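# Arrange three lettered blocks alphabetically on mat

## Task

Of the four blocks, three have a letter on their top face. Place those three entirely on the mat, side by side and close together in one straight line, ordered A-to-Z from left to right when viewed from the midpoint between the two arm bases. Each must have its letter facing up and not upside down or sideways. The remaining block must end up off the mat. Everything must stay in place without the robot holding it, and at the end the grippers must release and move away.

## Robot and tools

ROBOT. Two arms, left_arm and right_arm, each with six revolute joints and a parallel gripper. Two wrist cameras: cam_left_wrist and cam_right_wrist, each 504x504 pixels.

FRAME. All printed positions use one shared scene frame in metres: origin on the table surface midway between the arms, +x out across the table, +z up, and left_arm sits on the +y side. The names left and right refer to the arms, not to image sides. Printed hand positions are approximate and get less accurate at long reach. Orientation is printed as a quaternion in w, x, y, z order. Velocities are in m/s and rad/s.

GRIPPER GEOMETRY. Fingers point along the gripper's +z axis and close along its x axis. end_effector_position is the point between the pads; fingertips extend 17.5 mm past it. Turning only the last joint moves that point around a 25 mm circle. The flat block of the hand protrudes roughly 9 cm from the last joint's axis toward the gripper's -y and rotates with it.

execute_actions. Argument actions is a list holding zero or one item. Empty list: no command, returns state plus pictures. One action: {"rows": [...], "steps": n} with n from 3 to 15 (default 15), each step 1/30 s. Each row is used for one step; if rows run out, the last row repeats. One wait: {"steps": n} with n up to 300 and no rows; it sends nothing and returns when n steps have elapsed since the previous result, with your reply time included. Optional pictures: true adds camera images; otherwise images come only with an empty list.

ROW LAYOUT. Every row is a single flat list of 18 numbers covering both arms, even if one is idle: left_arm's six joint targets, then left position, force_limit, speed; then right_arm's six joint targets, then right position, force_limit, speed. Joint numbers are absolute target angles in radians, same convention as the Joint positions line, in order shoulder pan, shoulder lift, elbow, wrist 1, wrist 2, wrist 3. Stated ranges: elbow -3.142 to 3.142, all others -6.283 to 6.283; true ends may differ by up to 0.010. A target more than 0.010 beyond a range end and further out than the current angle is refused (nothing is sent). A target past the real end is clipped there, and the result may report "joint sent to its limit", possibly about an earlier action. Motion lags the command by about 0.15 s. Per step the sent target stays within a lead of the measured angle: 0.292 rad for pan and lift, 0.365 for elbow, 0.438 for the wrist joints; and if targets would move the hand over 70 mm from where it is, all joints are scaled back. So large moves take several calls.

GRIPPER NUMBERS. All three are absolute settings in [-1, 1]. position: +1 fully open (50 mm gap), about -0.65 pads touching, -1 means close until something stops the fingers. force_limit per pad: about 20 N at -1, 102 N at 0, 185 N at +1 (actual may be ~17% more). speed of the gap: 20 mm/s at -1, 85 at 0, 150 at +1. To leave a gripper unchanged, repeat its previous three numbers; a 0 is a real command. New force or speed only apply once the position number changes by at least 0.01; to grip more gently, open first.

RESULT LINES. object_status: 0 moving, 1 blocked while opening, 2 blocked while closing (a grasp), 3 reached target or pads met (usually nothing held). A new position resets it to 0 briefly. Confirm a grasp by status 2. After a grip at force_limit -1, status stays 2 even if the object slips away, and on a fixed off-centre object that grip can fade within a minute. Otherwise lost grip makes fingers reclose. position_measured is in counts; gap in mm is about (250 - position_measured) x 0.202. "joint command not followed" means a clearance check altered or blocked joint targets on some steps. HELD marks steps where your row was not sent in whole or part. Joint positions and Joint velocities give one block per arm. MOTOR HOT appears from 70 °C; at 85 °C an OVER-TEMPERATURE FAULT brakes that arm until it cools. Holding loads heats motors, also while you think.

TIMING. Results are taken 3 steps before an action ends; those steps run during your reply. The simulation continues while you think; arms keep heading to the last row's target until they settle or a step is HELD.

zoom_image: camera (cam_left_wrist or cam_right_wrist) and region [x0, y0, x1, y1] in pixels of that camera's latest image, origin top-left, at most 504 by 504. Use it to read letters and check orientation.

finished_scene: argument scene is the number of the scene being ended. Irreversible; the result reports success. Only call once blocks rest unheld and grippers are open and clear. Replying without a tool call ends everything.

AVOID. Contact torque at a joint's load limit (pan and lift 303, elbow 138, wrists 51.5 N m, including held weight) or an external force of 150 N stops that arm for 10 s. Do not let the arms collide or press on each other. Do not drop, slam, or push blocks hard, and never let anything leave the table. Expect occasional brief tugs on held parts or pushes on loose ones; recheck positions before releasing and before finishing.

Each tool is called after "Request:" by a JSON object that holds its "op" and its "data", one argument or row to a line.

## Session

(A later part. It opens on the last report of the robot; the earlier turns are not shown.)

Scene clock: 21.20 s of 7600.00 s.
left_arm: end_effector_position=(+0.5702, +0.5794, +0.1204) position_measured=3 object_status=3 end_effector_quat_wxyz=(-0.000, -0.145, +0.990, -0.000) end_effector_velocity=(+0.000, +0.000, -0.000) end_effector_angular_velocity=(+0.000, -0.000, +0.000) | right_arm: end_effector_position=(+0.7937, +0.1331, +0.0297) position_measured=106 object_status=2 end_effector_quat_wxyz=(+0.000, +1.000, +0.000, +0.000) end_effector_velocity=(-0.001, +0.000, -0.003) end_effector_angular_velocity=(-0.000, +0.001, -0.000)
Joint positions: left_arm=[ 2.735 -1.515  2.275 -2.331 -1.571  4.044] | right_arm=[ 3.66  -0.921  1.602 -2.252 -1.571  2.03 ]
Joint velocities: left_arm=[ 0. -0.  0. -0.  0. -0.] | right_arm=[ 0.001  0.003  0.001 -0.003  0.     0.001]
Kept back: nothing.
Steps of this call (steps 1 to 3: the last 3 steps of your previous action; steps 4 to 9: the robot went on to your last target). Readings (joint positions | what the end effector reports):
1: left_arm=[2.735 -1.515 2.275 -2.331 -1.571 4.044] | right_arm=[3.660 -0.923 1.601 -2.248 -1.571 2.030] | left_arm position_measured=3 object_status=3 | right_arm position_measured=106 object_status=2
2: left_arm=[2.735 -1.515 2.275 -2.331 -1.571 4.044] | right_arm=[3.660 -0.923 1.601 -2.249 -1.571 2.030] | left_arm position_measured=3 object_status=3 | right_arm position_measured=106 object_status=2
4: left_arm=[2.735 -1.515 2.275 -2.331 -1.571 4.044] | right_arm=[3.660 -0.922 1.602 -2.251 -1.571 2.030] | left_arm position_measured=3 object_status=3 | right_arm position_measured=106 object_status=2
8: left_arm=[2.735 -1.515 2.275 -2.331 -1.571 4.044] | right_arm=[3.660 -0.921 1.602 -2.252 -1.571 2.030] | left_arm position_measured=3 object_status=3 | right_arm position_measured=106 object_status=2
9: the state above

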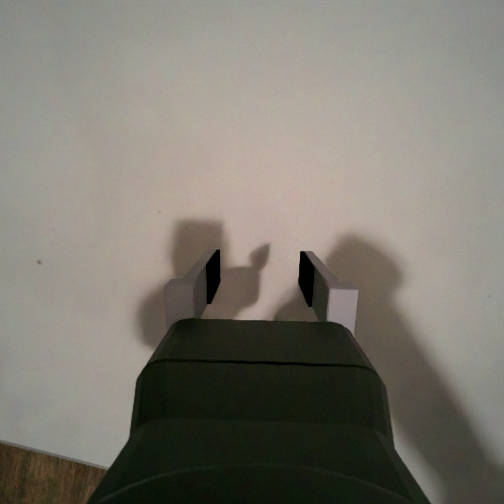

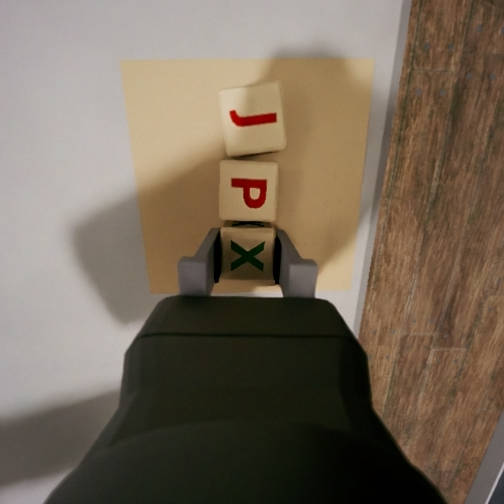

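Request:
{"op": "execute_actions", "data": {
  "actions": [
    {"rows":[[2.735,-1.5151,2.2751,-2.3308,-1.571,4.044,1,-0.4,0,3.6602,-0.9205,1.6022,-2.2525,-1.571,2.0301,1,-0.4,0],[2.735,-1.5151,2.2751,-2.3308,-1.571,4.044,1,-0.4,0,3.6602,-0.9205,1.6022,-2.2525,-1.571,2.0301,1,-0.4,0],[2.735,-1.5151,2.2751,-2.3308,-1.571,4.044,1,-0.4,0,3.6602,-0.9205,1.6022,-2.2525,-1.571,2.0301,1,-0.4,0],[2.735,-1.5151,2.2751,-2.3308,-1.571,4.044,1,-0.4,0,3.6602,-0.9205,1.6022,-2.2525,-1.571,2.0301,1,-0.4,0],[2.735,-1.5151,2.2751,-2.3308,-1.571,4.044,1,-0.4,0,3.6602,-0.9205,1.6022,-2.2525,-1.571,2.0301,1,-0.4,0],[2.735,-1.5151,2.2751,-2.3308,-1.571,4.044,1,-0.4,0,3.6602,-0.9205,1.6022,-2.2525,-1.571,2.0301,1,-0.4,0],[2.735,-1.5151,2.2751,-2.3308,-1.571,4.044,1,-0.4,0,3.6706,-0.9113,1.5849,-2.2445,-1.571,2.0405,1,-0.4,0],[2.735,-1.5151,2.2751,-2.3308,-1.571,4.044,1,-0.4,0,3.681,-0.902,1.5676,-2.2364,-1.571,2.051,1,-0.4,0],[2.735,-1.5151,2.2751,-2.3308,-1.571,4.044,1,-0.4,0,3.6915,-0.8928,1.5504,-2.2284,-1.571,2.0614,1,-0.4,0],[2.735,-1.5151,2.2751,-2.3308,-1.571,4.044,1,-0.4,0,3.7019,-0.8836,1.5331,-2.2203,-1.571,2.0718,1,-0.4,0],[2.735,-1.5151,2.2751,-2.3308,-1.571,4.044,1,-0.4,0,3.7123,-0.8743,1.5158,-2.2123,-1.571,2.0822,1,-0.4,0],[2.735,-1.5151,2.2751,-2.3308,-1.571,4.044,1,-0.4,0,3.7227,-0.8651,1.4985,-2.2042,-1.571,2.0926,1,-0.4,0]],"steps":15}
  ]
}}

Request:
{"op": "execute_actions", "data": {
  "actions": [
    {"steps":12}
  ]
}}

Request:
{"op": "execute_actions", "data": {
  "actions": [
    {"rows":[[2.735,-1.5151,2.2751,-2.3308,-1.571,4.044,1,-0.4,0,3.7227,-0.8651,1.4985,-2.2042,-1.571,2.0926,-1,-0.4,-0.3]],"steps":15}
  ],
  "pictures": true
}}

Scene clock: 21.97 s of 7600.00 s.
left_arm: end_effector_position=(+0.5702, +0.5794, +0.1204) position_measured=3 object_status=3 end_effector_quat_wxyz=(-0.000, -0.145, +0.990, -0.000) end_effector_velocity=(-0.000, -0.000, +0.000) end_effector_angular_velocity=(-0.001, -0.000, -0.000) | right_arm: end_effector_position=(+0.7948, +0.1664, +0.0297) position_measured=3 object_status=0 end_effector_quat_wxyz=(+0.000, +1.000, -0.000, +0.000) end_effector_velocity=(+0.001, +0.277, +0.002) end_effector_angular_velocity=(+0.000, -0.001, +0.001)
Joint positions: left_arm=[ 2.735 -1.515  2.275 -2.331 -1.571  4.044] | right_arm=[ 3.691 -0.893  1.551 -2.229 -1.571  2.061]
Joint velocities: left_arm=[-0. -0.  0. -0. -0. -0.] | right_arm=[ 0.255  0.225 -0.422  0.196 -0.     0.254]
Steps of this call (steps 1 to 11: the robot went on to your last target; steps 12 to 23: the first 12 steps of this action). Readings (joint positions | what the end effector reports):
12: left_arm=[2.735 -1.515 2.275 -2.331 -1.571 4.044] | right_arm=[3.660 -0.921 1.602 -2.252 -1.571 2.030] | left_arm position_measured=3 object_status=3 | right_arm position_measured=98 object_status=0
13: left_arm=[2.735 -1.515 2.275 -2.331 -1.571 4.044] | right_arm=[3.660 -0.921 1.602 -2.252 -1.571 2.030] | left_arm position_measured=3 object_status=3 | right_arm position_measured=84 object_status=0
15: left_arm=[2.735 -1.515 2.275 -2.331 -1.571 4.044] | right_arm=[3.660 -0.921 1.602 -2.252 -1.571 2.030] | left_arm position_measured=3 object_status=3 | right_arm position_measured=55 object_status=0
19: left_arm=[2.735 -1.515 2.275 -2.331 -1.571 4.044] | right_arm=[3.663 -0.917 1.597 -2.250 -1.571 2.034] | left_arm position_measured=3 object_status=3 | right_arm position_measured=5 object_status=0
23: the state above

Scene clock: 22.37 s of 7600.00 s.
left_arm: end_effector_position=(+0.5702, +0.5794, +0.1204) position_measured=3 object_status=3 end_effector_quat_wxyz=(-0.000, -0.145, +0.990, -0.000) end_effector_velocity=(+0.000, -0.000, +0.000) end_effector_angular_velocity=(-0.001, -0.001, -0.001) | right_arm: end_effector_position=(+0.7941, +0.2000, +0.0298) position_measured=3 object_status=3 end_effector_quat_wxyz=(+0.000, +1.000, -0.000, +0.000) end_effector_velocity=(-0.002, +0.010, +0.001) end_effector_angular_velocity=(+0.001, -0.000, +0.002)
Joint positions: left_arm=[ 2.735 -1.515  2.275 -2.331 -1.571  4.044] | right_arm=[ 3.722 -0.866  1.5   -2.205 -1.571  2.092]
Joint velocities: left_arm=[-0.    -0.    -0.001  0.    -0.     0.001] | right_arm=[ 0.009  0.006 -0.012  0.005  0.001  0.007]
Kept back: nothing.
Steps of this call (steps 1 to 3: the last 3 steps of your previous action; steps 4 to 12: the robot went on to your last target). Readings (joint positions | what the end effector reports):
1: left_arm=[2.735 -1.515 2.275 -2.331 -1.571 4.044] | right_arm=[3.700 -0.886 1.537 -2.222 -1.571 2.069] | left_arm position_measured=3 object_status=3 | right_arm position_measured=3 object_status=0
2: left_arm=[2.735 -1.515 2.275 -2.331 -1.571 4.044] | right_arm=[3.706 -0.880 1.527 -2.217 -1.571 2.076] | left_arm position_measured=3 object_status=3 | right_arm position_measured=3 object_status=0
4: left_arm=[2.735 -1.515 2.275 -2.331 -1.571 4.044] | right_arm=[3.714 -0.873 1.514 -2.211 -1.571 2.083] | left_arm position_measured=3 object_status=3 | right_arm position_measured=3 object_status=3
8: left_arm=[2.735 -1.515 2.275 -2.331 -1.571 4.044] | right_arm=[3.720 -0.868 1.503 -2.206 -1.571 2.090] | left_arm position_measured=3 object_status=3 | right_arm position_measured=3 object_status=3
12: the state above

Scene clock: 22.77 s of 7600.00 s.
left_arm: end_effector_position=(+0.5702, +0.5794, +0.1204) position_measured=3 object_status=3 end_effector_quat_wxyz=(-0.000, -0.145, +0.990, -0.000) end_effector_velocity=(-0.000, +0.001, -0.000) end_effector_angular_velocity=(+0.001, +0.000, +0.000) | right_arm: end_effector_position=(+0.7941, +0.2009, +0.0298) position_measured=106 object_status=0 end_effector_quat_wxyz=(+0.000, +1.000, +0.000, +0.000) end_effector_velocity=(+0.001, -0.001, -0.001) end_effector_angular_velocity=(+0.000, +0.001, -0.000)
Joint positions: left_arm=[ 2.735 -1.515  2.275 -2.331 -1.571  4.044] | right_arm=[ 3.723 -0.865  1.499 -2.204 -1.571  2.093]
Joint velocities: left_arm=[ 0.    -0.     0.     0.     0.001  0.   ] | right_arm=[-0.001  0.001 -0.     0.     0.    -0.001]
Steps of this call (steps 1 to 12: the first 12 steps of this action). Readings (joint positions | what the end effector reports):
1: left_arm=[2.735 -1.515 2.275 -2.331 -1.571 4.044] | right_arm=[3.722 -0.866 1.499 -2.205 -1.571 2.092] | left_arm position_measured=3 object_status=3 | right_arm position_measured=10 object_status=0
2: left_arm=[2.735 -1.515 2.275 -2.331 -1.571 4.044] | right_arm=[3.722 -0.865 1.499 -2.205 -1.571 2.092] | left_arm position_measured=3 object_status=3 | right_arm position_measured=21 object_status=0
4: left_arm=[2.735 -1.515 2.275 -2.331 -1.571 4.044] | right_arm=[3.722 -0.865 1.499 -2.204 -1.571 2.092] | left_arm position_measured=3 object_status=3 | right_arm position_measured=42 object_status=0
8: left_arm=[2.735 -1.515 2.275 -2.331 -1.571 4.044] | right_arm=[3.723 -0.865 1.499 -2.204 -1.571 2.093] | left_arm position_measured=3 object_status=3 | right_arm position_measured=85 object_status=0
12: the state above

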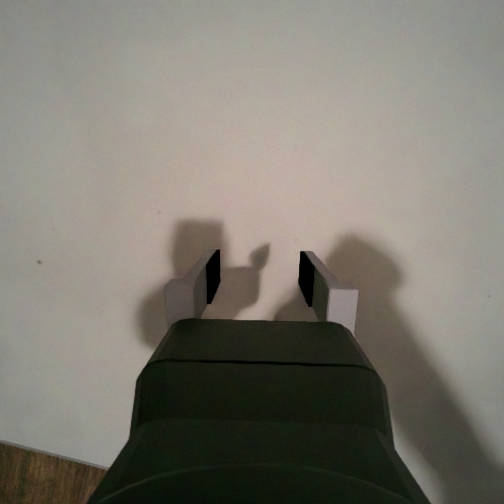

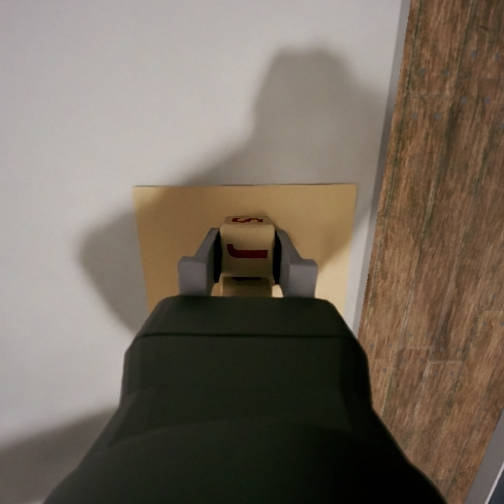

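Request:
{"op": "execute_actions", "data": {
  "actions": [
    {"rows":[[2.735,-1.5151,2.2751,-2.3308,-1.571,4.044,1,-0.4,0,3.7195,-0.8685,1.5036,-2.2059,-1.571,2.0894,-1,-0.4,-0.3]],"steps":12}
  ]
}}

Request:
{"op": "execute_actions", "data": {
  "actions": [
    {"rows":[[2.735,-1.5151,2.2751,-2.3308,-1.571,4.044,1,-0.4,0,3.7195,-0.8685,1.5036,-2.2059,-1.571,2.0894,1,-0.4,0],[2.735,-1.5151,2.2751,-2.3308,-1.571,4.044,1,-0.4,0,3.7195,-0.8685,1.5036,-2.2059,-1.571,2.0894,1,-0.4,0],[2.735,-1.5151,2.2751,-2.3308,-1.571,4.044,1,-0.4,0,3.7195,-0.8685,1.5036,-2.2059,-1.571,2.0894,1,-0.4,0],[2.735,-1.5151,2.2751,-2.3308,-1.571,4.044,1,-0.4,0,3.7195,-0.8685,1.5036,-2.2059,-1.571,2.0894,1,-0.4,0],[2.735,-1.5151,2.2751,-2.3308,-1.571,4.044,1,-0.4,0,3.7195,-0.8685,1.5036,-2.2059,-1.571,2.0894,1,-0.4,0],[2.735,-1.5151,2.2751,-2.3308,-1.571,4.044,1,-0.4,0,3.7195,-0.882,1.498,-2.187,-1.571,2.0894,1,-0.4,0],[2.735,-1.5151,2.2751,-2.3308,-1.571,4.044,1,-0.4,0,3.7195,-0.8962,1.4915,-2.1661,-1.571,2.0894,1,-0.4,0],[2.735,-1.5151,2.2751,-2.3308,-1.571,4.044,1,-0.4,0,3.7195,-0.908,1.485,-2.148,-1.571,2.0894,1,-0.4,0],[2.735,-1.5151,2.2751,-2.3308,-1.571,4.044,1,-0.4,0,3.7195,-0.92,1.478,-2.129,-1.571,2.0894,1,-0.4,0],[2.735,-1.5151,2.2751,-2.3308,-1.571,4.044,1,-0.4,0,3.7195,-0.931,1.47,-2.11,-1.571,2.0894,1,-0.4,0],[2.735,-1.5151,2.2751,-2.3308,-1.571,4.044,1,-0.4,0,3.7195,-0.942,1.462,-2.091,-1.571,2.0894,1,-0.4,0],[2.735,-1.5151,2.2751,-2.3308,-1.571,4.044,1,-0.4,0,3.7195,-0.953,1.454,-2.072,-1.571,2.0894,1,-0.4,0],[2.735,-1.5151,2.2751,-2.3308,-1.571,4.044,1,-0.4,0,3.58,-1.17,1.62,-2.021,-1.571,2.0,1,-0.4,0]],"steps":15}
  ]
}}

Request:
{"op": "execute_actions", "data": {
  "actions": [
    {"steps":24}
  ],
  "pictures": true
}}

Scene clock: 23.50 s of 7600.00 s.
left_arm: end_effector_position=(+0.5702, +0.5794, +0.1204) position_measured=3 object_status=3 end_effector_quat_wxyz=(-0.000, -0.145, +0.990, -0.000) end_effector_velocity=(-0.000, +0.000, -0.000) end_effector_angular_velocity=(+0.000, +0.000, +0.000) | right_arm: end_effector_position=(+0.7941, +0.1978, +0.0303) position_measured=106 object_status=2 end_effector_quat_wxyz=(+0.000, +1.000, +0.000, +0.000) end_effector_velocity=(+0.000, -0.003, +0.000) end_effector_angular_velocity=(+0.000, -0.000, -0.001)
Joint positions: left_arm=[ 2.735 -1.515  2.275 -2.331 -1.571  4.044] | right_arm=[ 3.72  -0.868  1.503 -2.206 -1.571  2.09 ]
Joint velocities: left_arm=[ 0.  0.  0. -0. -0.  0.] | right_arm=[-0.003 -0.003  0.004 -0.002 -0.    -0.002]
Steps of this call (steps 1 to 3: the last 3 steps of your previous action; steps 4 to 13: the robot went on to your last target; steps 14 to 22: the first 9 steps of this action). Readings (joint positions | what the end effector reports):
14: left_arm=[2.735 -1.515 2.275 -2.331 -1.571 4.044] | right_arm=[3.723 -0.865 1.499 -2.204 -1.571 2.093] | left_arm position_measured=3 object_status=3 | right_arm position_measured=106 object_status=2
15: left_arm=[2.735 -1.515 2.275 -2.331 -1.571 4.044] | right_arm=[3.722 -0.866 1.499 -2.204 -1.571 2.092] | left_arm position_measured=3 object_status=3 | right_arm position_measured=106 object_status=2
17: left_arm=[2.735 -1.515 2.275 -2.331 -1.571 4.044] | right_arm=[3.721 -0.867 1.501 -2.205 -1.571 2.091] | left_arm position_measured=3 object_status=3 | right_arm position_measured=106 object_status=2
21: left_arm=[2.735 -1.515 2.275 -2.331 -1.571 4.044] | right_arm=[3.720 -0.868 1.503 -2.206 -1.571 2.090] | left_arm position_measured=3 object_status=3 | right_arm position_measured=106 object_status=2
22: the state above

Scene clock: 24.00 s of 7600.00 s.
left_arm: end_effector_position=(+0.5702, +0.5794, +0.1204) position_measured=3 object_status=3 end_effector_quat_wxyz=(-0.000, -0.145, +0.990, -0.000) end_effector_velocity=(+0.000, -0.000, +0.000) end_effector_angular_velocity=(-0.001, +0.000, -0.000) | right_arm: end_effector_position=(+0.7949, +0.1978, +0.0836) position_measured=3 object_status=0 end_effector_quat_wxyz=(-0.000, +1.000, -0.000, +0.000) end_effector_velocity=(+0.004, +0.003, +0.351) end_effector_angular_velocity=(+0.003, -0.005, -0.000)
Joint positions: left_arm=[ 2.735 -1.515  2.275 -2.331 -1.571  4.044] | right_arm=[ 3.719 -0.916  1.478 -2.133 -1.571  2.089]
Joint velocities: left_arm=[ 0.     0.    -0.    -0.    -0.001  0.   ] | right_arm=[ 0.    -0.299 -0.194  0.487  0.     0.001]
Steps of this call (steps 1 to 3: the last 3 steps of your previous action; steps 4 to 15: the first 12 steps of this action). Readings (joint positions | what the end effector reports):
4: left_arm=[2.735 -1.515 2.275 -2.331 -1.571 4.044] | right_arm=[3.720 -0.868 1.503 -2.206 -1.571 2.089] | left_arm position_measured=3 object_status=3 | right_arm position_measured=98 object_status=0
5: left_arm=[2.735 -1.515 2.275 -2.331 -1.571 4.044] | right_arm=[3.720 -0.868 1.504 -2.206 -1.571 2.089] | left_arm position_measured=3 object_status=3 | right_arm position_measured=84 object_status=0
7: left_arm=[2.735 -1.515 2.275 -2.331 -1.571 4.044] | right_arm=[3.720 -0.868 1.504 -2.206 -1.571 2.089] | left_arm position_measured=3 object_status=3 | right_arm position_measured=55 object_status=0
11: left_arm=[2.735 -1.515 2.275 -2.331 -1.571 4.044] | right_arm=[3.719 -0.879 1.500 -2.190 -1.571 2.089] | left_arm position_measured=3 object_status=3 | right_arm position_measured=5 object_status=0
15: the state above

Scene clock: 24.80 s of 7600.00 s.
left_arm: end_effector_position=(+0.5702, +0.5794, +0.1204) position_measured=3 object_status=3 end_effector_quat_wxyz=(-0.000, -0.145, +0.990, -0.000) end_effector_velocity=(-0.000, +0.000, -0.000) end_effector_angular_velocity=(+0.000, +0.000, -0.000) | right_arm: end_effector_position=(+0.7814, +0.0482, +0.2171) position_measured=3 object_status=3 end_effector_quat_wxyz=(+0.000, +1.000, -0.025, +0.000) end_effector_velocity=(-0.002, -0.005, +0.005) end_effector_angular_velocity=(+0.001, -0.001, -0.001)
Joint positions: left_arm=[ 2.735 -1.515  2.275 -2.331 -1.571  4.044] | right_arm=[ 3.581 -1.169  1.619 -2.021 -1.571  2.   ]
Joint velocities: left_arm=[0. 0. 0. 0. 0. 0.] | right_arm=[-0.005 -0.01   0.005  0.004  0.    -0.003]
Kept back: nothing.
Steps of this call (steps 1 to 3: the last 3 steps of your previous action; steps 4 to 24: the robot went on to your last target). Readings (joint positions | what the end effector reports):
1: left_arm=[2.735 -1.515 2.275 -2.331 -1.571 4.044] | right_arm=[3.718 -0.928 1.475 -2.118 -1.571 2.088] | left_arm position_measured=3 object_status=3 | right_arm position_measured=3 object_status=0
2: left_arm=[2.735 -1.515 2.275 -2.331 -1.571 4.044] | right_arm=[3.707 -0.948 1.487 -2.111 -1.571 2.080] | left_arm position_measured=3 object_status=3 | right_arm position_measured=3 object_status=0
4: left_arm=[2.735 -1.515 2.275 -2.331 -1.571 4.044] | right_arm=[3.685 -0.985 1.510 -2.096 -1.571 2.067] | left_arm position_measured=3 object_status=3 | right_arm position_measured=3 object_status=3
8: left_arm=[2.735 -1.515 2.275 -2.331 -1.571 4.044] | right_arm=[3.641 -1.061 1.555 -2.065 -1.571 2.039] | left_arm position_measured=3 object_status=3 | right_arm position_measured=3 object_status=3
24: the state above

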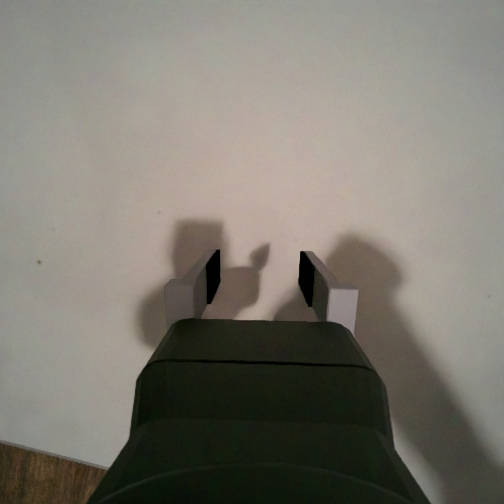

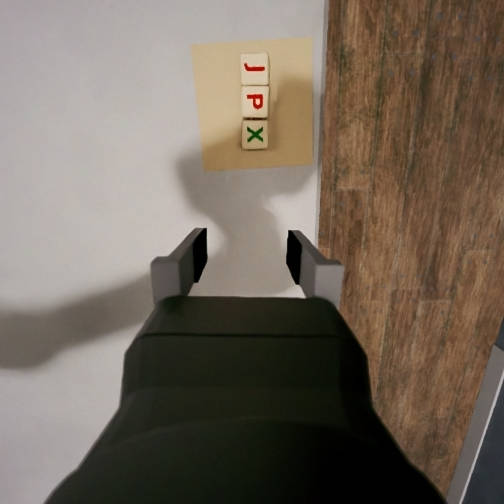

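Request:
{"op": "finished_scene", "data": {
  "scene": 2
}}

The scene is finished: the task was done.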